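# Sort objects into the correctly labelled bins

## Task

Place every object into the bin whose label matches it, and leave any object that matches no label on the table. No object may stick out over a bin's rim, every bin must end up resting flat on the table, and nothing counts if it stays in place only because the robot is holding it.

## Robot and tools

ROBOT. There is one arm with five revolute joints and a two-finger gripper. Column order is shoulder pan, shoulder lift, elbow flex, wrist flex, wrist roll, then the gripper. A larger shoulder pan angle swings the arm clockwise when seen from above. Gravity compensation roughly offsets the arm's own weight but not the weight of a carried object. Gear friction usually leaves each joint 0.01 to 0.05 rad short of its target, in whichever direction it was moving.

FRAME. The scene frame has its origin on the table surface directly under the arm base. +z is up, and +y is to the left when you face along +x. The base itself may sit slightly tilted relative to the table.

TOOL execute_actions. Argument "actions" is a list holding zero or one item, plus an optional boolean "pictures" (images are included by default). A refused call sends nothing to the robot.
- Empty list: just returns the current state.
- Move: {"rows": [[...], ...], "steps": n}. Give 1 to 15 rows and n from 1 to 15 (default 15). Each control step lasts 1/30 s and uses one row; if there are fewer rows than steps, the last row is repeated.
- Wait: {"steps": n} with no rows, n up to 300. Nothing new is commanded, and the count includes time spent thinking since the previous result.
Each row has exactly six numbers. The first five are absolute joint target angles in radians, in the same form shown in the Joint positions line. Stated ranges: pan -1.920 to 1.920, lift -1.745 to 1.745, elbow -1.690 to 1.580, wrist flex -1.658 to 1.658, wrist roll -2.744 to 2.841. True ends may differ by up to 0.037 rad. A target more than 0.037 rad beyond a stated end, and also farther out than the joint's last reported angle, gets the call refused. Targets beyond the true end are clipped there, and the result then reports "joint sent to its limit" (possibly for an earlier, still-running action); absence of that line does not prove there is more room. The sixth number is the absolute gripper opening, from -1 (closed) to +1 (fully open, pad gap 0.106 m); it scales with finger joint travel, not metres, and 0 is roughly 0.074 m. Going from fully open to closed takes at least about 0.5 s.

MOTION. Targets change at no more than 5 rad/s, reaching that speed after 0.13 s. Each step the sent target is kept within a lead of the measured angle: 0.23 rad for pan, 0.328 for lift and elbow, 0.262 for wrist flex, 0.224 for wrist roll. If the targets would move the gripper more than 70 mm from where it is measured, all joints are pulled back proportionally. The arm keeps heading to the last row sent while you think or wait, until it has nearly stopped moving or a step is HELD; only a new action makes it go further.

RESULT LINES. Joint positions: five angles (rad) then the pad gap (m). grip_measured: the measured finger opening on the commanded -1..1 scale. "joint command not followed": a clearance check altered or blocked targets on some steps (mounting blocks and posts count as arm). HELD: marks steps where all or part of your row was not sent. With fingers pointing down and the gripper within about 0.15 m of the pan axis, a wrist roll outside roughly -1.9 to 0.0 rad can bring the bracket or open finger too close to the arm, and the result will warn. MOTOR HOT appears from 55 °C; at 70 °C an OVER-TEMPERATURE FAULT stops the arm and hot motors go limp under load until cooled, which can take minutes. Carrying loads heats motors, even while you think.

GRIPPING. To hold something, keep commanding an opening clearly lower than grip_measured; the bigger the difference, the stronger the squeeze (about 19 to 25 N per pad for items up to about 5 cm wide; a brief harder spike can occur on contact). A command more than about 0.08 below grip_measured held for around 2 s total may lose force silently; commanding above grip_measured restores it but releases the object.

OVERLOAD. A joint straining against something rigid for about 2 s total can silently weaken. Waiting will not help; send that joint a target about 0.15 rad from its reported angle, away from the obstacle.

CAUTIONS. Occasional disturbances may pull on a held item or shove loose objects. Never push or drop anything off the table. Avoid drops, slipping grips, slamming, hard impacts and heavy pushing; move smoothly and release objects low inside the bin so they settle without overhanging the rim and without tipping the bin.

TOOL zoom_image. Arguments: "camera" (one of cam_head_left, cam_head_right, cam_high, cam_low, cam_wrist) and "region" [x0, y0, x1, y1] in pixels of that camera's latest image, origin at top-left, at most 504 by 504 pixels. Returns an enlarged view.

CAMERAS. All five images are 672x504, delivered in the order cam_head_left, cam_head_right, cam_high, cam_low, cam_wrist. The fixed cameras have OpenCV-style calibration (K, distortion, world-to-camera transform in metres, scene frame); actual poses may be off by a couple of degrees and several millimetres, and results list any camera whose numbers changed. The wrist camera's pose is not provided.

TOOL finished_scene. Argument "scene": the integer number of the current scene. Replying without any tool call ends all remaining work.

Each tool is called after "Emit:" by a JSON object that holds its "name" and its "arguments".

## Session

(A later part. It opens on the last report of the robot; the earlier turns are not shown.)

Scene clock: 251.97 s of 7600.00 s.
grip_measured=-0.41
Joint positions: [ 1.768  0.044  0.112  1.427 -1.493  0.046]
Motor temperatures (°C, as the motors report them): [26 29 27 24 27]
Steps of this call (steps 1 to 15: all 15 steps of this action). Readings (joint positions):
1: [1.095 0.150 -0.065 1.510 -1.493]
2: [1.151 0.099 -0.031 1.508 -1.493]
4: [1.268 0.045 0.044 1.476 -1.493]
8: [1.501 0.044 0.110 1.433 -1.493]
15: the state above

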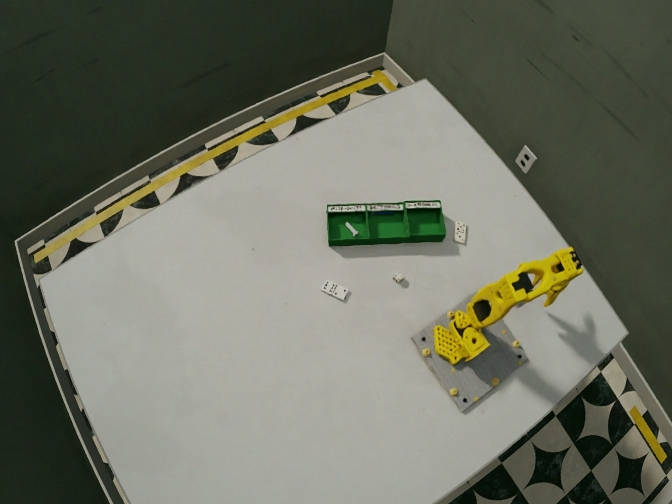

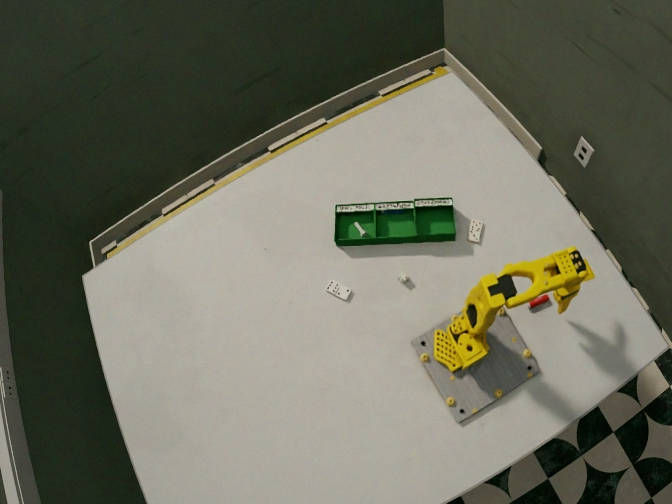

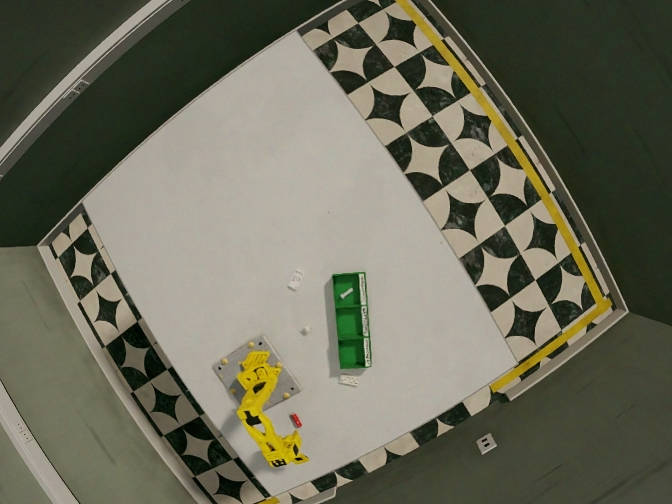

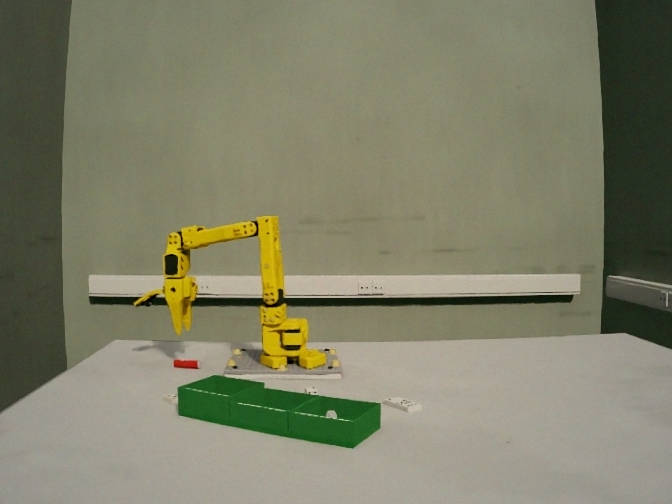

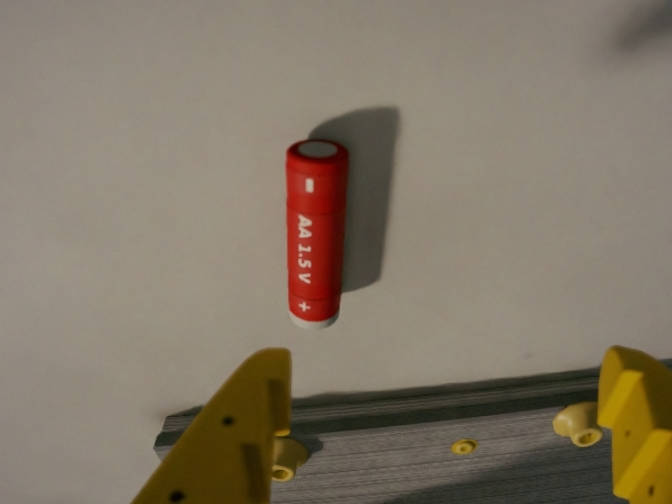

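Emit:
{"name": "execute_actions", "arguments": {"actions": [{"rows":[[1.74,0.1,0.1,1.4,-1.5,-0.4],[1.7,0.16,0.08,1.36,-1.5,-0.4],[1.69,0.22,0.08,1.33,-1.5,-0.4]],"steps":12}]}}

Scene clock: 255.30 s of 7600.00 s.
grip_measured=-0.41
Joint positions: [ 1.696  0.205  0.096  1.338 -1.493  0.046]
Motor temperatures (°C, as the motors report them): [26 29 27 24 27]
Steps of this call (steps 1 to 15: the robot went on to your last target; steps 16 to 88: nothing new was sent; steps 89 to 100: all 12 steps of this action). Readings (joint positions):
89: [1.774 0.044 0.112 1.427 -1.493]
90: [1.769 0.053 0.110 1.421 -1.493]
92: [1.733 0.116 0.099 1.381 -1.493]
96: [1.697 0.202 0.096 1.343 -1.493]
100: the state above

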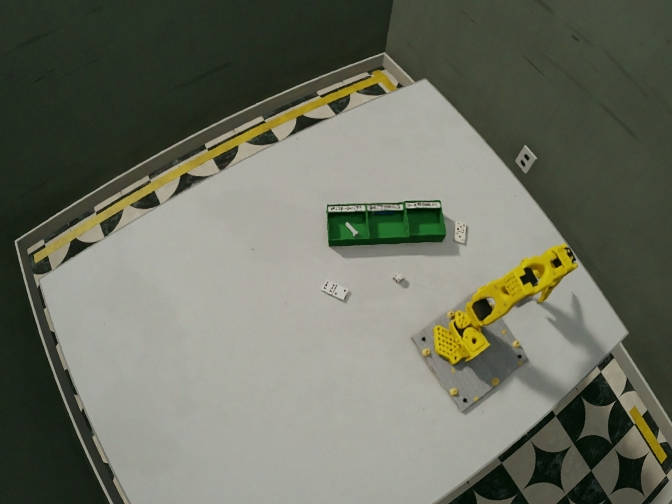

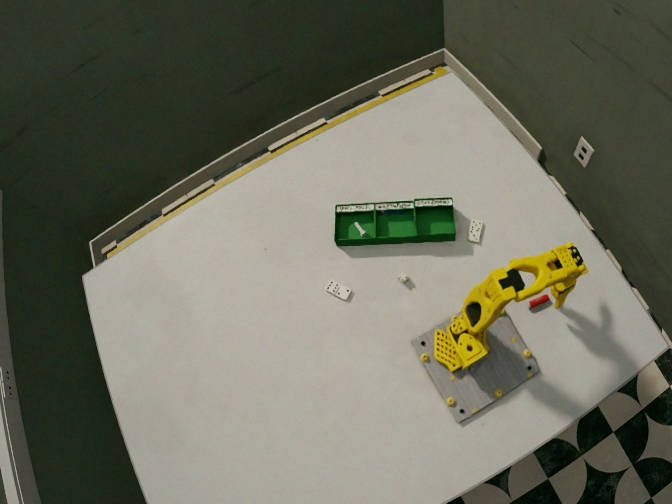

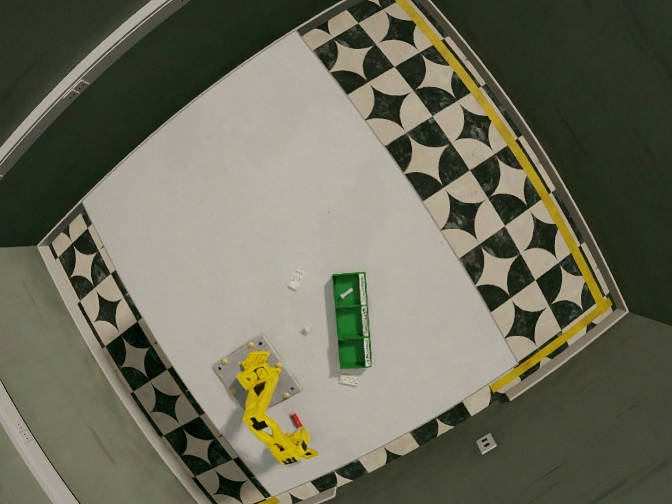

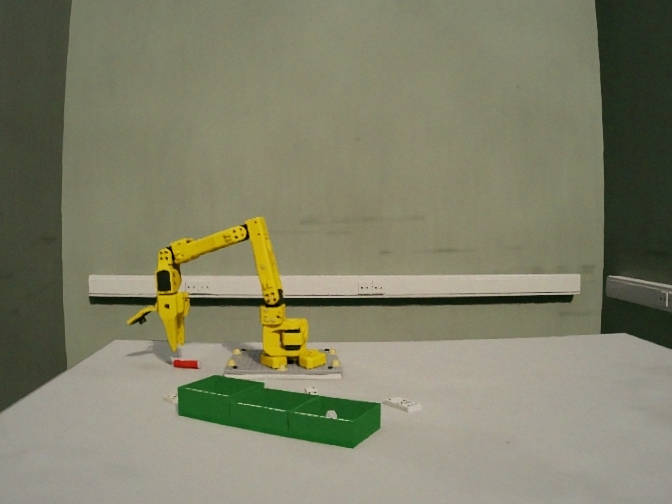

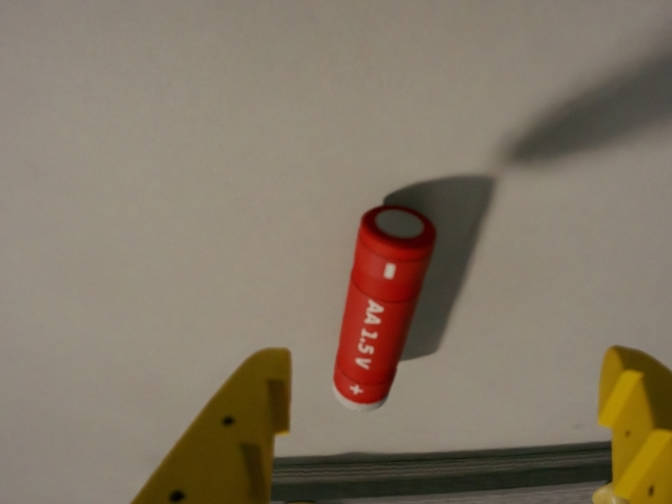

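Emit:
{"name": "execute_actions", "arguments": {"actions": [{"rows":[[1.69,0.18,0.13,1.3,-1.62,-0.4],[1.69,0.16,0.18,1.27,-1.62,-0.4],[1.69,0.15,0.21,1.24,-1.62,-0.4]],"steps":12}]}}

Emit:
{"name": "zoom_image", "arguments": {"camera": "cam_low", "region": [120,290,260,390]}}

Scene clock: 257.23 s of 7600.00 s.
grip_measured=-0.41
Joint positions: [ 1.696  0.162  0.191  1.247 -1.611  0.046]
Motor temperatures (°C, as the motors report them): [26 29 27 24 27]
Steps of this call (steps 1 to 15: the robot went on to your last target; steps 16 to 46: nothing new was sent; steps 47 to 58: all 12 steps of this action). Readings (joint positions):
47: [1.696 0.205 0.095 1.336 -1.493]
48: [1.696 0.202 0.098 1.329 -1.504]
50: [1.696 0.180 0.142 1.289 -1.560]
54: [1.696 0.165 0.191 1.252 -1.606]
58: the state above

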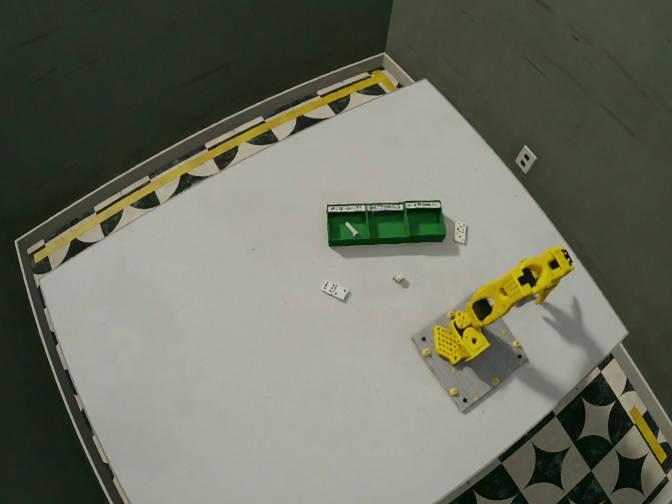

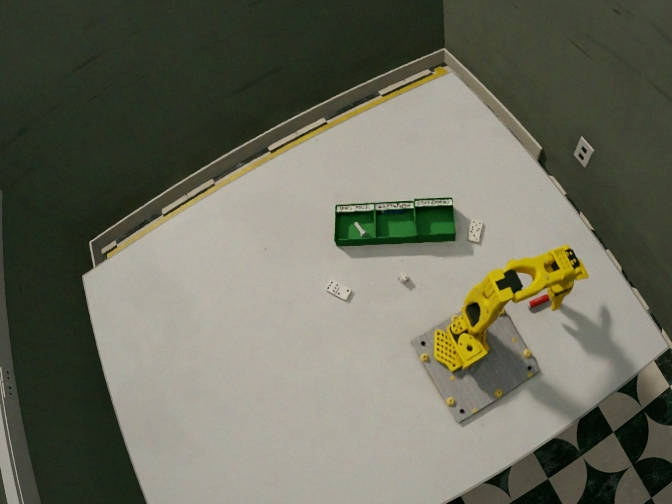

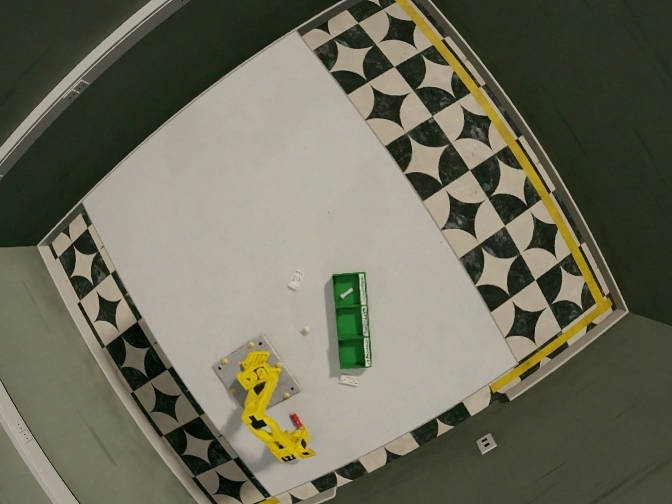

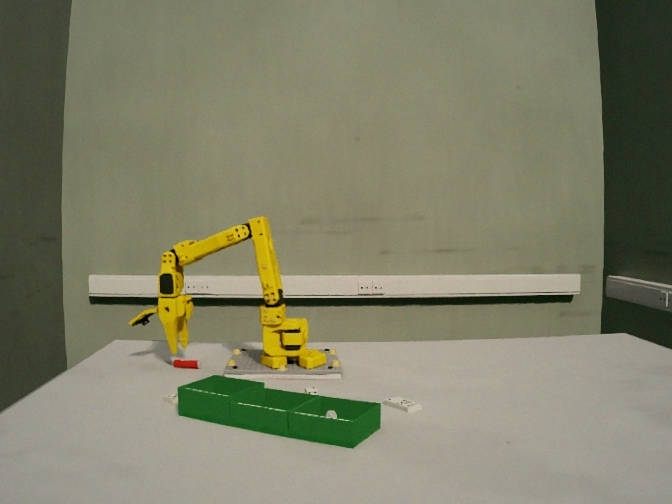

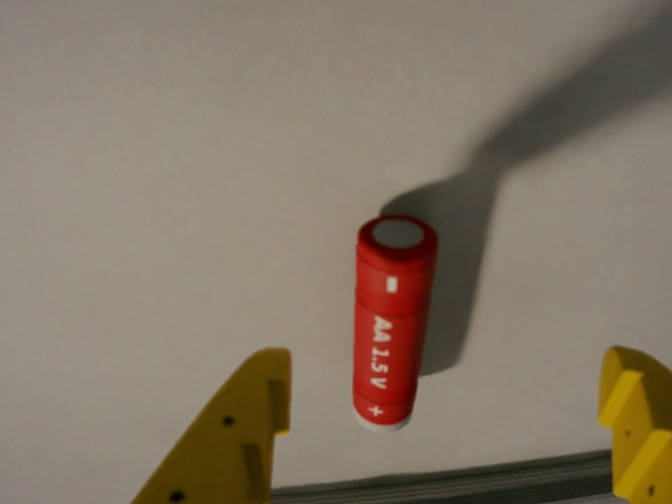

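Region (120, 290, 260, 390) of cam_low's 672x504 image, scaled by 3.600, with more detail than that image has; it fills the top 360 rows of this view, and the rest is white.

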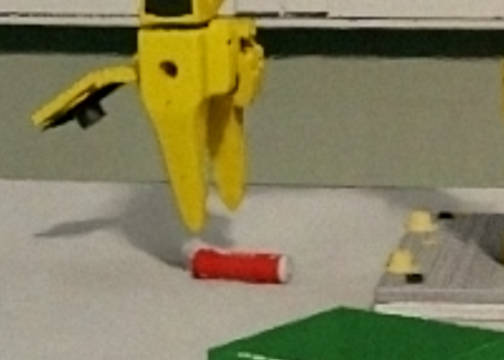

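Emit:
{"name": "execute_actions", "arguments": {"actions": [{"rows":[[1.69,0.16,0.23,1.24,-1.62,-0.4],[1.69,0.16,0.25,1.24,-1.62,-0.4],[1.69,0.17,0.27,1.24,-1.62,-0.4],[1.69,0.19,0.27,1.24,-1.62,-0.4],[1.69,0.21,0.27,1.24,-1.62,-0.4]],"steps":12}]}}

Emit:
{"name": "zoom_image", "arguments": {"camera": "cam_low", "region": [120,290,260,390]}}

Scene clock: 259.23 s of 7600.00 s.
grip_measured=-0.41
Joint positions: [ 1.696  0.194  0.254  1.247 -1.613  0.046]
Motor temperatures (°C, as the motors report them): [26 29 27 24 27]
Steps of this call (steps 1 to 15: the robot went on to your last target; steps 16 to 48: nothing new was sent; steps 49 to 60: all 12 steps of this action). Readings (joint positions):
49: [1.696 0.162 0.193 1.247 -1.611]
50: [1.696 0.162 0.201 1.247 -1.611]
52: [1.696 0.162 0.230 1.247 -1.613]
56: [1.696 0.192 0.254 1.247 -1.613]
60: the state above

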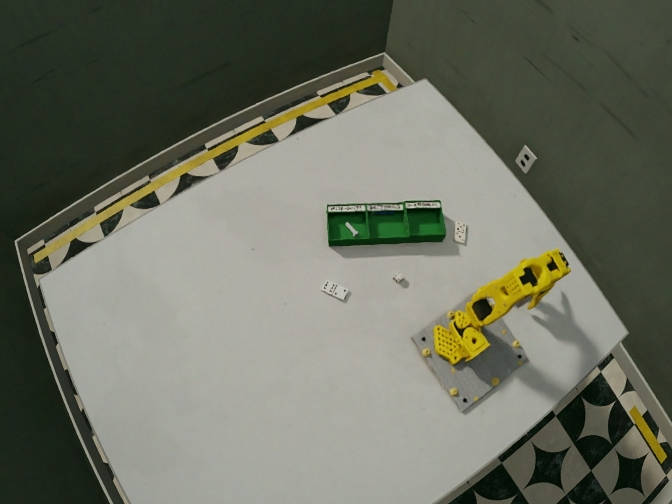

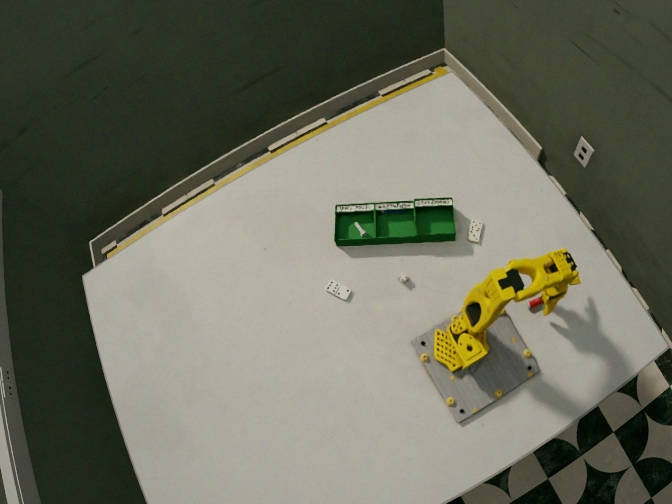

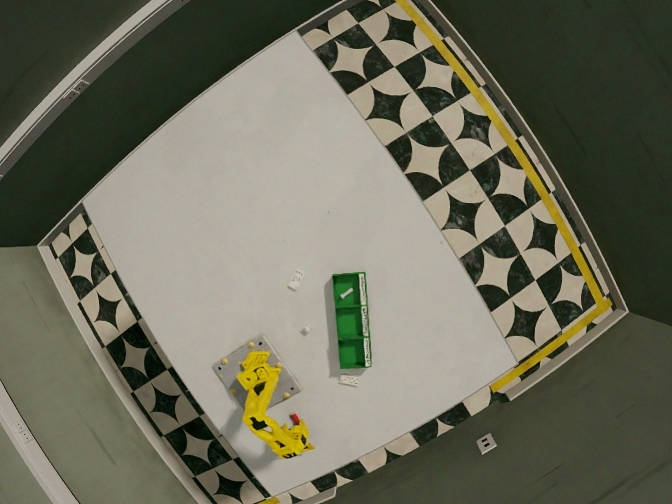

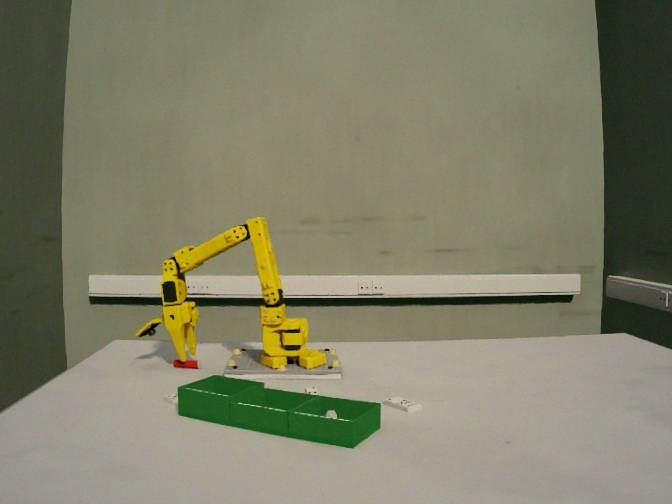

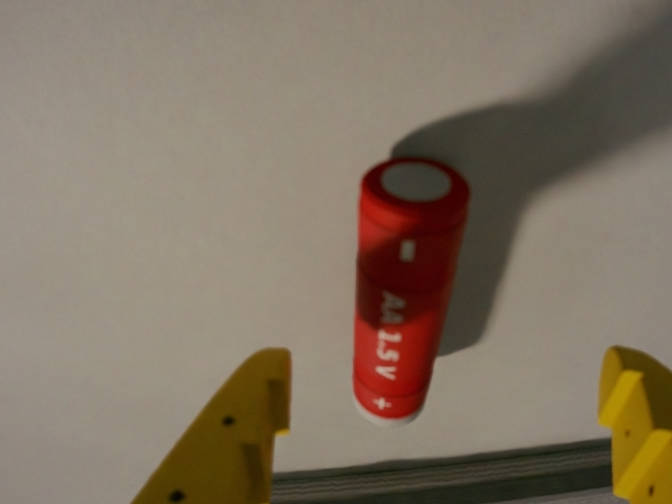

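Region (120, 290, 260, 390) of cam_low's 672x504 image, scaled by 3.600, with more detail than that image has; it fills the top 360 rows of this view, and the rest is white.

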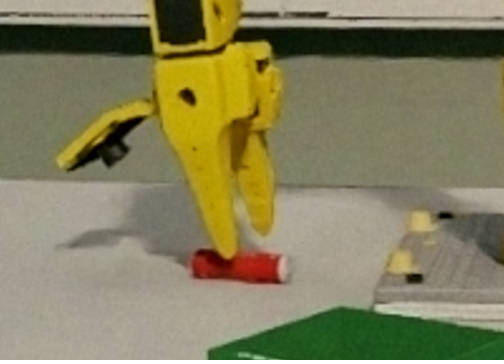

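Emit:
{"name": "execute_actions", "arguments": {"actions": [{"rows":[[1.69,0.23,0.27,1.22,-1.62,-0.4],[1.69,0.25,0.27,1.205,-1.62,-0.4],[1.69,0.27,0.27,1.19,-1.62,-0.4],[1.69,0.29,0.27,1.175,-1.62,-0.4],[1.69,0.31,0.27,1.16,-1.62,-0.4]],"steps":12}]}}

Emit:
{"name": "zoom_image", "arguments": {"camera": "cam_low", "region": [120,290,260,390]}}

Scene clock: 261.33 s of 7600.00 s.
grip_measured=-0.41
Joint positions: [ 1.696  0.283  0.253  1.18  -1.613  0.046]
Motor temperatures (°C, as the motors report them): [26 29 27 24 27]
Steps of this call (steps 1 to 15: the robot went on to your last target; steps 16 to 51: nothing new was sent; steps 52 to 63: all 12 steps of this action). Readings (joint positions):
52: [1.696 0.196 0.254 1.246 -1.613]
53: [1.696 0.203 0.254 1.240 -1.613]
55: [1.696 0.234 0.254 1.217 -1.613]
59: [1.696 0.283 0.253 1.180 -1.613]
63: the state above

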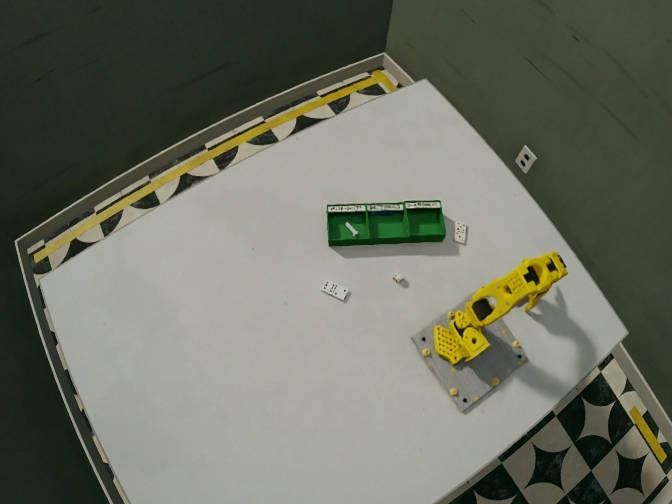

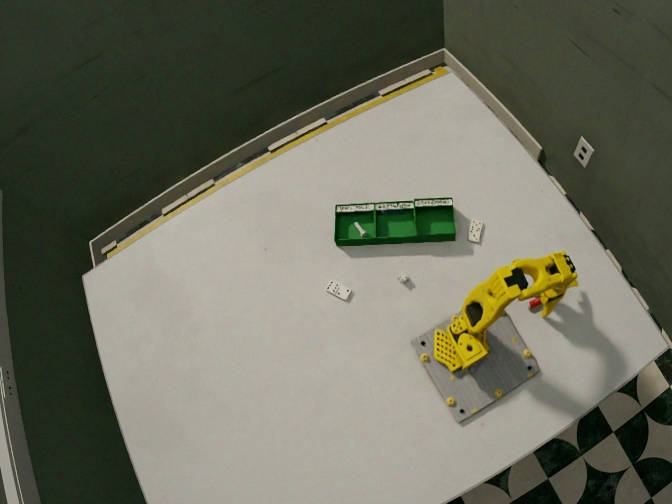

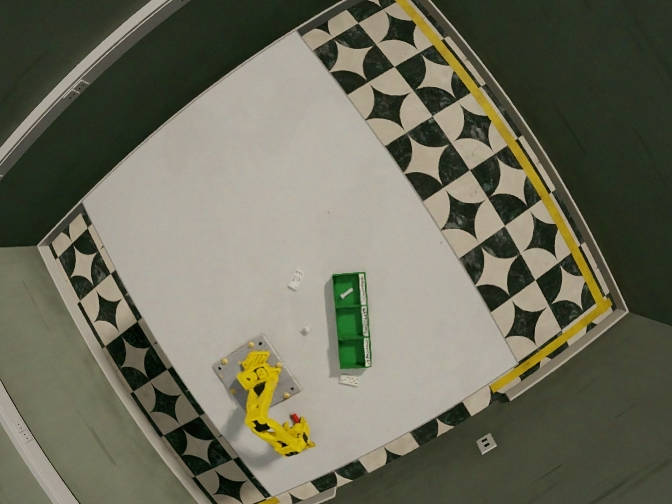

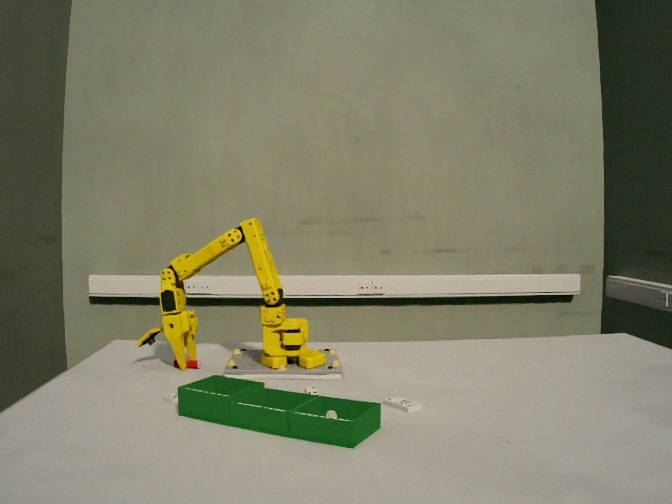

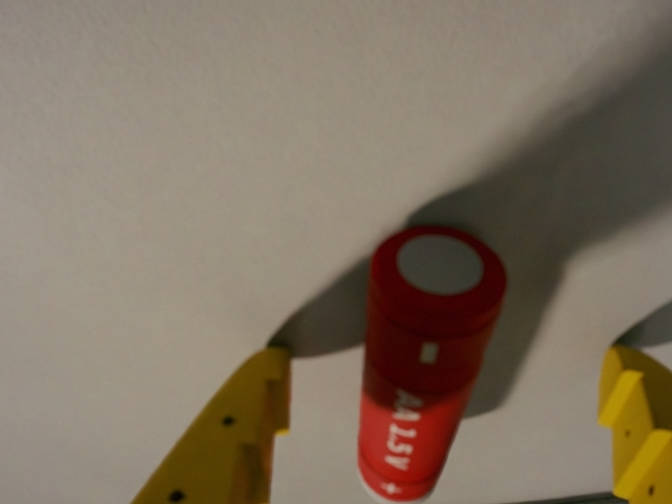

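Region (120, 290, 260, 390) of cam_low's 672x504 image, scaled by 3.600, with more detail than that image has; it fills the top 360 rows of this view, and the rest is white.

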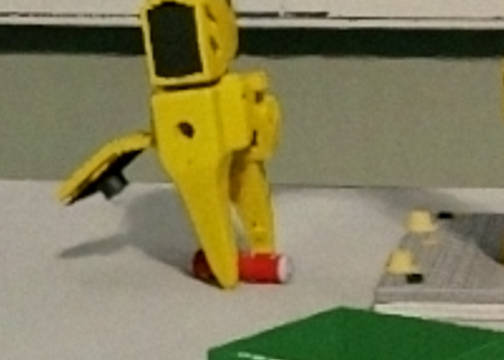

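Emit:
{"name": "execute_actions", "arguments": {"actions": [{"rows":[[1.73,0.29,0.27,1.21,-1.62,-0.4],[1.74,0.29,0.27,1.25,-1.62,-0.45],[1.74,0.29,0.27,1.25,-1.62,-0.5],[1.74,0.29,0.27,1.25,-1.62,-0.55],[1.74,0.29,0.27,1.25,-1.62,-0.6],[1.74,0.29,0.27,1.25,-1.62,-0.66],[1.74,0.29,0.27,1.25,-1.62,-0.72],[1.74,0.29,0.27,1.25,-1.62,-0.78],[1.74,0.29,0.27,1.25,-1.62,-0.84],[1.74,0.29,0.27,1.25,-1.62,-0.91]],"steps":15}]}}

Emit:
{"name": "zoom_image", "arguments": {"camera": "cam_low", "region": [120,290,260,390]}}

Scene clock: 263.70 s of 7600.00 s.
grip_measured=-0.84
Joint positions: [ 1.737  0.281  0.254  1.244 -1.613  0.014]
Motor temperatures (°C, as the motors report them): [26 29 27 24 27]
Steps of this call (steps 1 to 15: the robot went on to your last target; steps 16 to 56: nothing new was sent; steps 57 to 71: all 15 steps of this action). Readings (joint positions):
57: [1.696 0.283 0.253 1.180 -1.613]
58: [1.700 0.283 0.253 1.183 -1.613]
60: [1.719 0.283 0.254 1.214 -1.613]
64: [1.736 0.283 0.254 1.241 -1.613]
71: the state above

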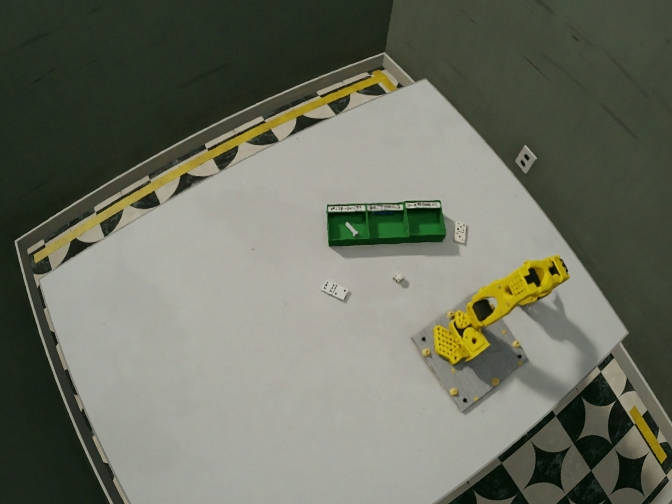

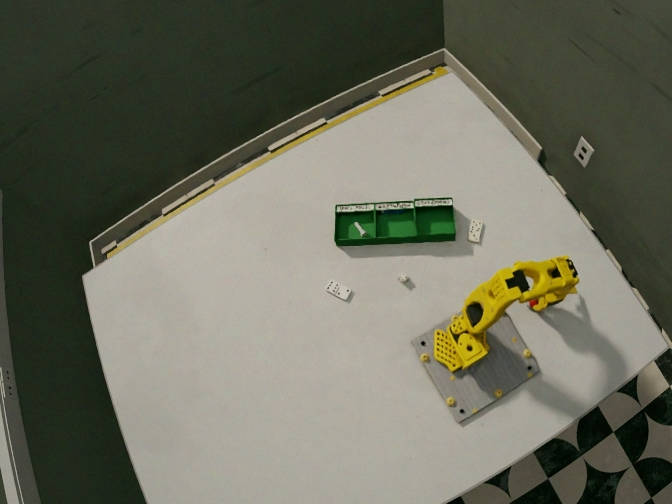

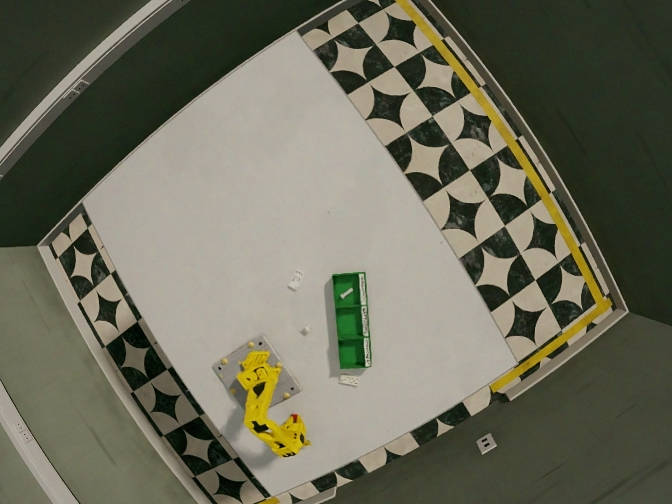

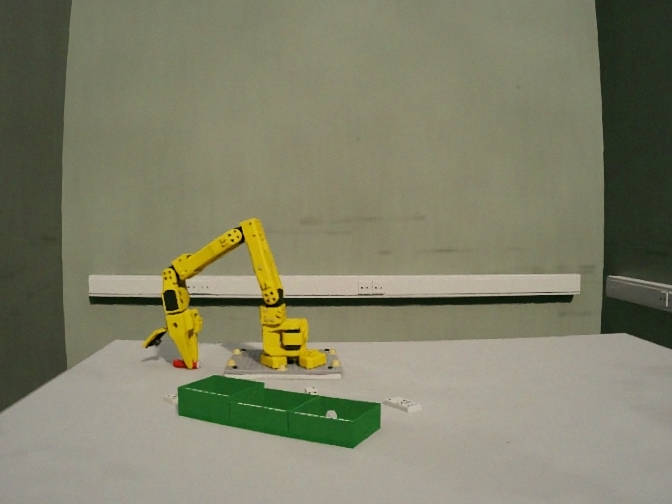

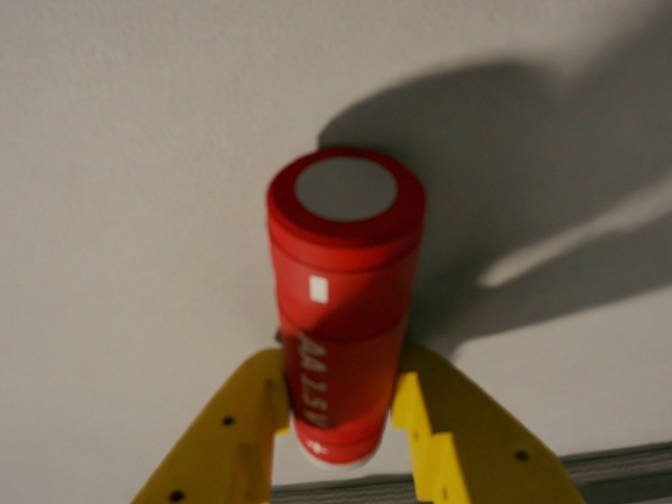

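Region (120, 290, 260, 390) of cam_low's 672x504 image, scaled by 3.600, with more detail than that image has; it fills the top 360 rows of this view, and the rest is white.

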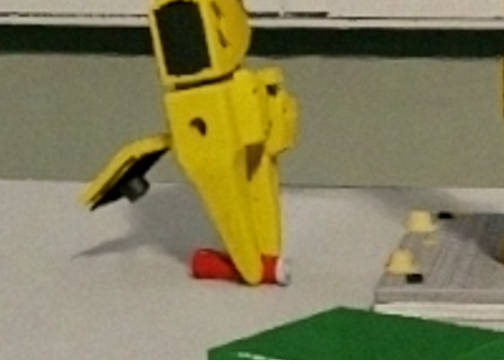

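Emit:
{"name": "execute_actions", "arguments": {"actions": [{"rows":[[1.74,0.24,0.22,1.27,-1.62,-0.91],[1.74,0.17,0.15,1.32,-1.62,-0.91],[1.72,0.12,0.05,1.4,-1.6,-0.91],[1.6,0.12,-0.1,1.45,-1.5,-0.91],[1.45,0.17,-0.25,1.5,-1.4,-0.91],[1.3,0.23,-0.4,1.5,-1.3,-0.91],[1.15,0.3,-0.5,1.5,-1.2,-0.91],[1.0,0.35,-0.6,1.5,-1.1,-0.91]],"steps":15}], "pictures": false}}

Emit:
{"name": "execute_actions", "arguments": {"actions": [{"rows":[[0.85,0.39,-0.66,1.5,-0.9,-0.91],[0.7,0.42,-0.7,1.5,-0.8,-0.91],[0.55,0.46,-0.75,1.52,-0.7,-0.91],[0.4,0.52,-0.8,1.55,-0.6,-0.91],[0.25,0.6,-0.86,1.58,-0.5,-0.91],[0.12,0.68,-0.9,1.6,-0.43,-0.91],[0.08,0.76,-0.92,1.62,-0.43,-0.91]],"steps":15}]}}

Scene clock: 266.83 s of 7600.00 s.
grip_measured=-0.84
Joint positions: [ 1.184  0.332 -0.533  1.49  -1.136  0.014]
Motor temperatures (°C, as the motors report them): [26 29 27 24 27]
Steps of this call (steps 1 to 15: the robot went on to your last target; steps 16 to 79: nothing new was sent; steps 80 to 94: all 15 steps of this action). Readings (joint positions):
80: [1.737 0.281 0.254 1.244 -1.613]
81: [1.737 0.278 0.253 1.251 -1.613]
83: [1.734 0.229 0.201 1.303 -1.610]
87: [1.569 0.209 -0.085 1.453 -1.441]
94: the state above

Scene clock: 267.33 s of 7600.00 s.
grip_measured=-0.84
Joint positions: [ 0.331  0.746 -0.898  1.611 -0.468  0.014]
Motor temperatures (°C, as the motors report them): [26 29 27 24 27]
Steps of this call (steps 1 to 15: all 15 steps of this action). Readings (joint positions):
1: [1.125 0.332 -0.559 1.490 -1.122]
2: [1.067 0.344 -0.583 1.491 -1.105]
4: [0.950 0.398 -0.655 1.499 -1.014]
8: [0.726 0.594 -0.836 1.574 -0.795]
15: the state above

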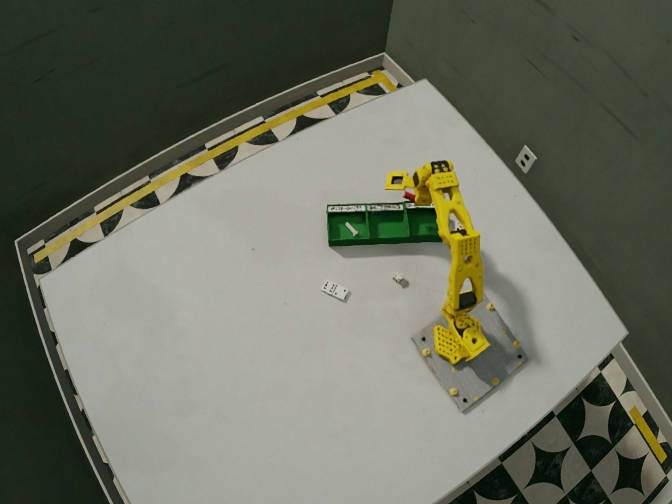

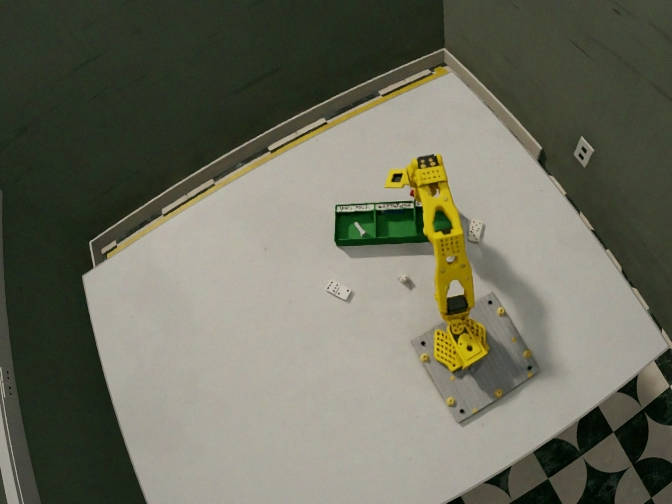

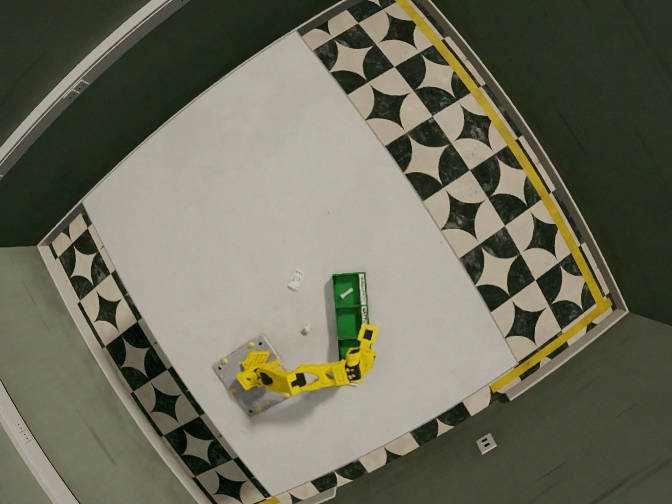

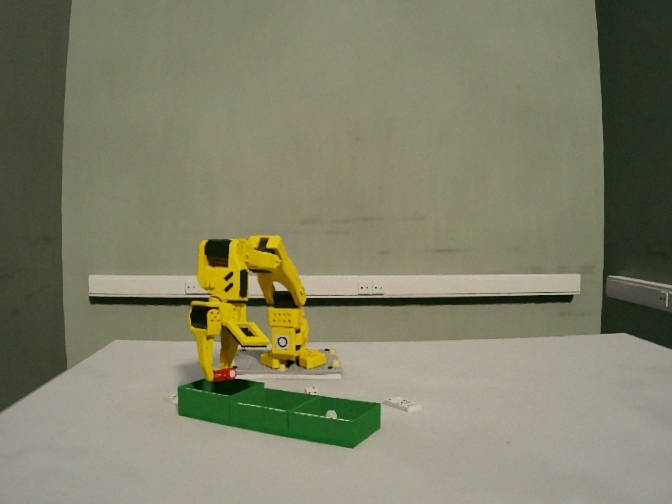

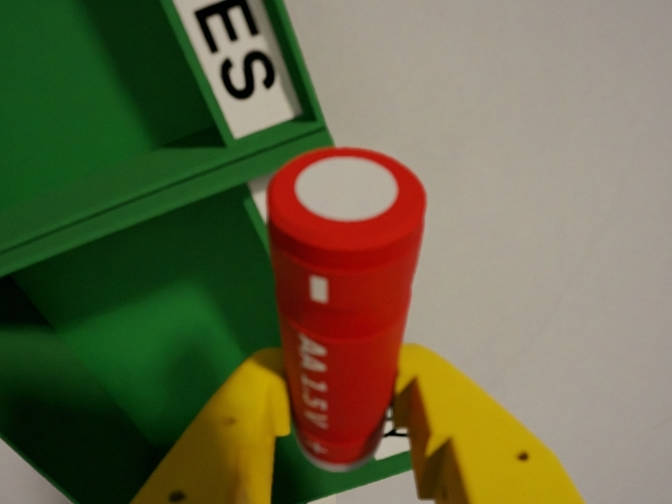

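Emit:
{"name": "execute_actions", "arguments": {"actions": [{"rows":[[0.08,0.66,-0.88,1.66,-0.43,-0.91]],"steps":12}]}}

Scene clock: 268.60 s of 7600.00 s.
grip_measured=-0.84
Joint positions: [ 0.084  0.679 -0.898  1.654 -0.438  0.014]
Motor temperatures (°C, as the motors report them): [26 29 27 24 27]
Steps of this call (steps 1 to 26: the robot went on to your last target; steps 27 to 38: all 12 steps of this action). Readings (joint positions):
27: [0.084 0.746 -0.902 1.614 -0.438]
28: [0.084 0.745 -0.902 1.622 -0.438]
30: [0.084 0.716 -0.898 1.642 -0.438]
34: [0.084 0.679 -0.898 1.652 -0.438]
38: the state above

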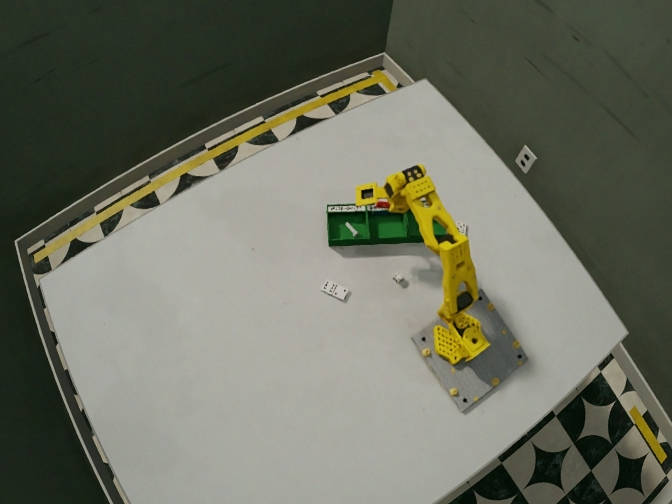

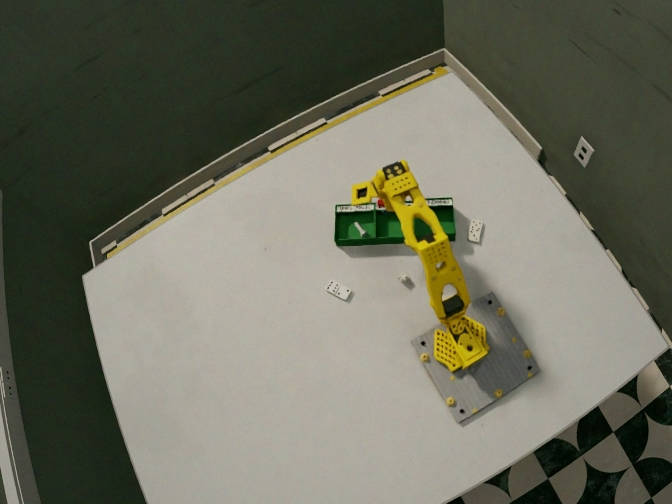

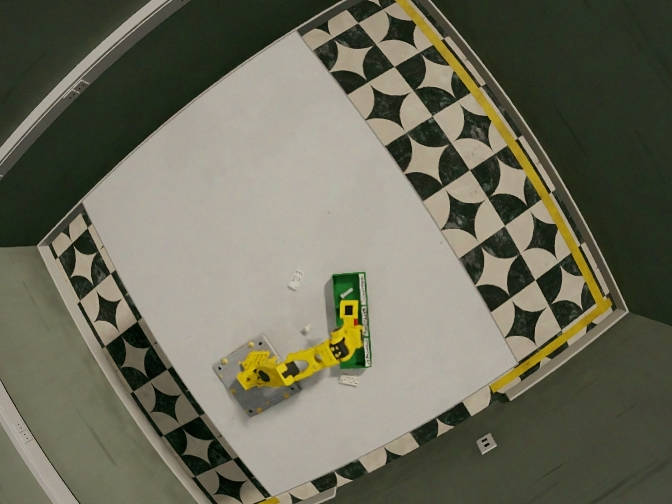

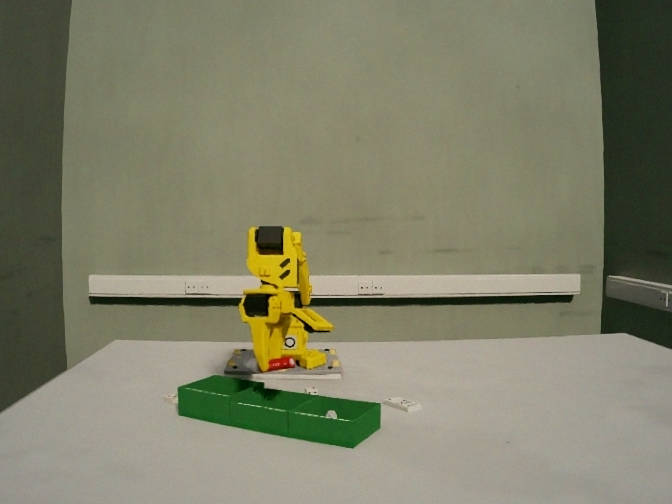

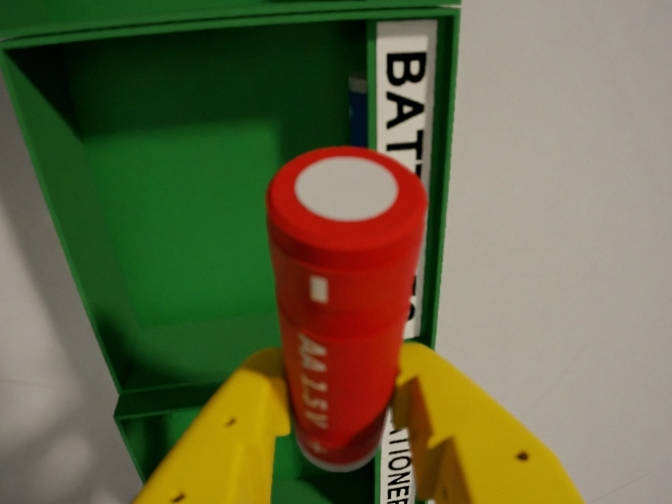

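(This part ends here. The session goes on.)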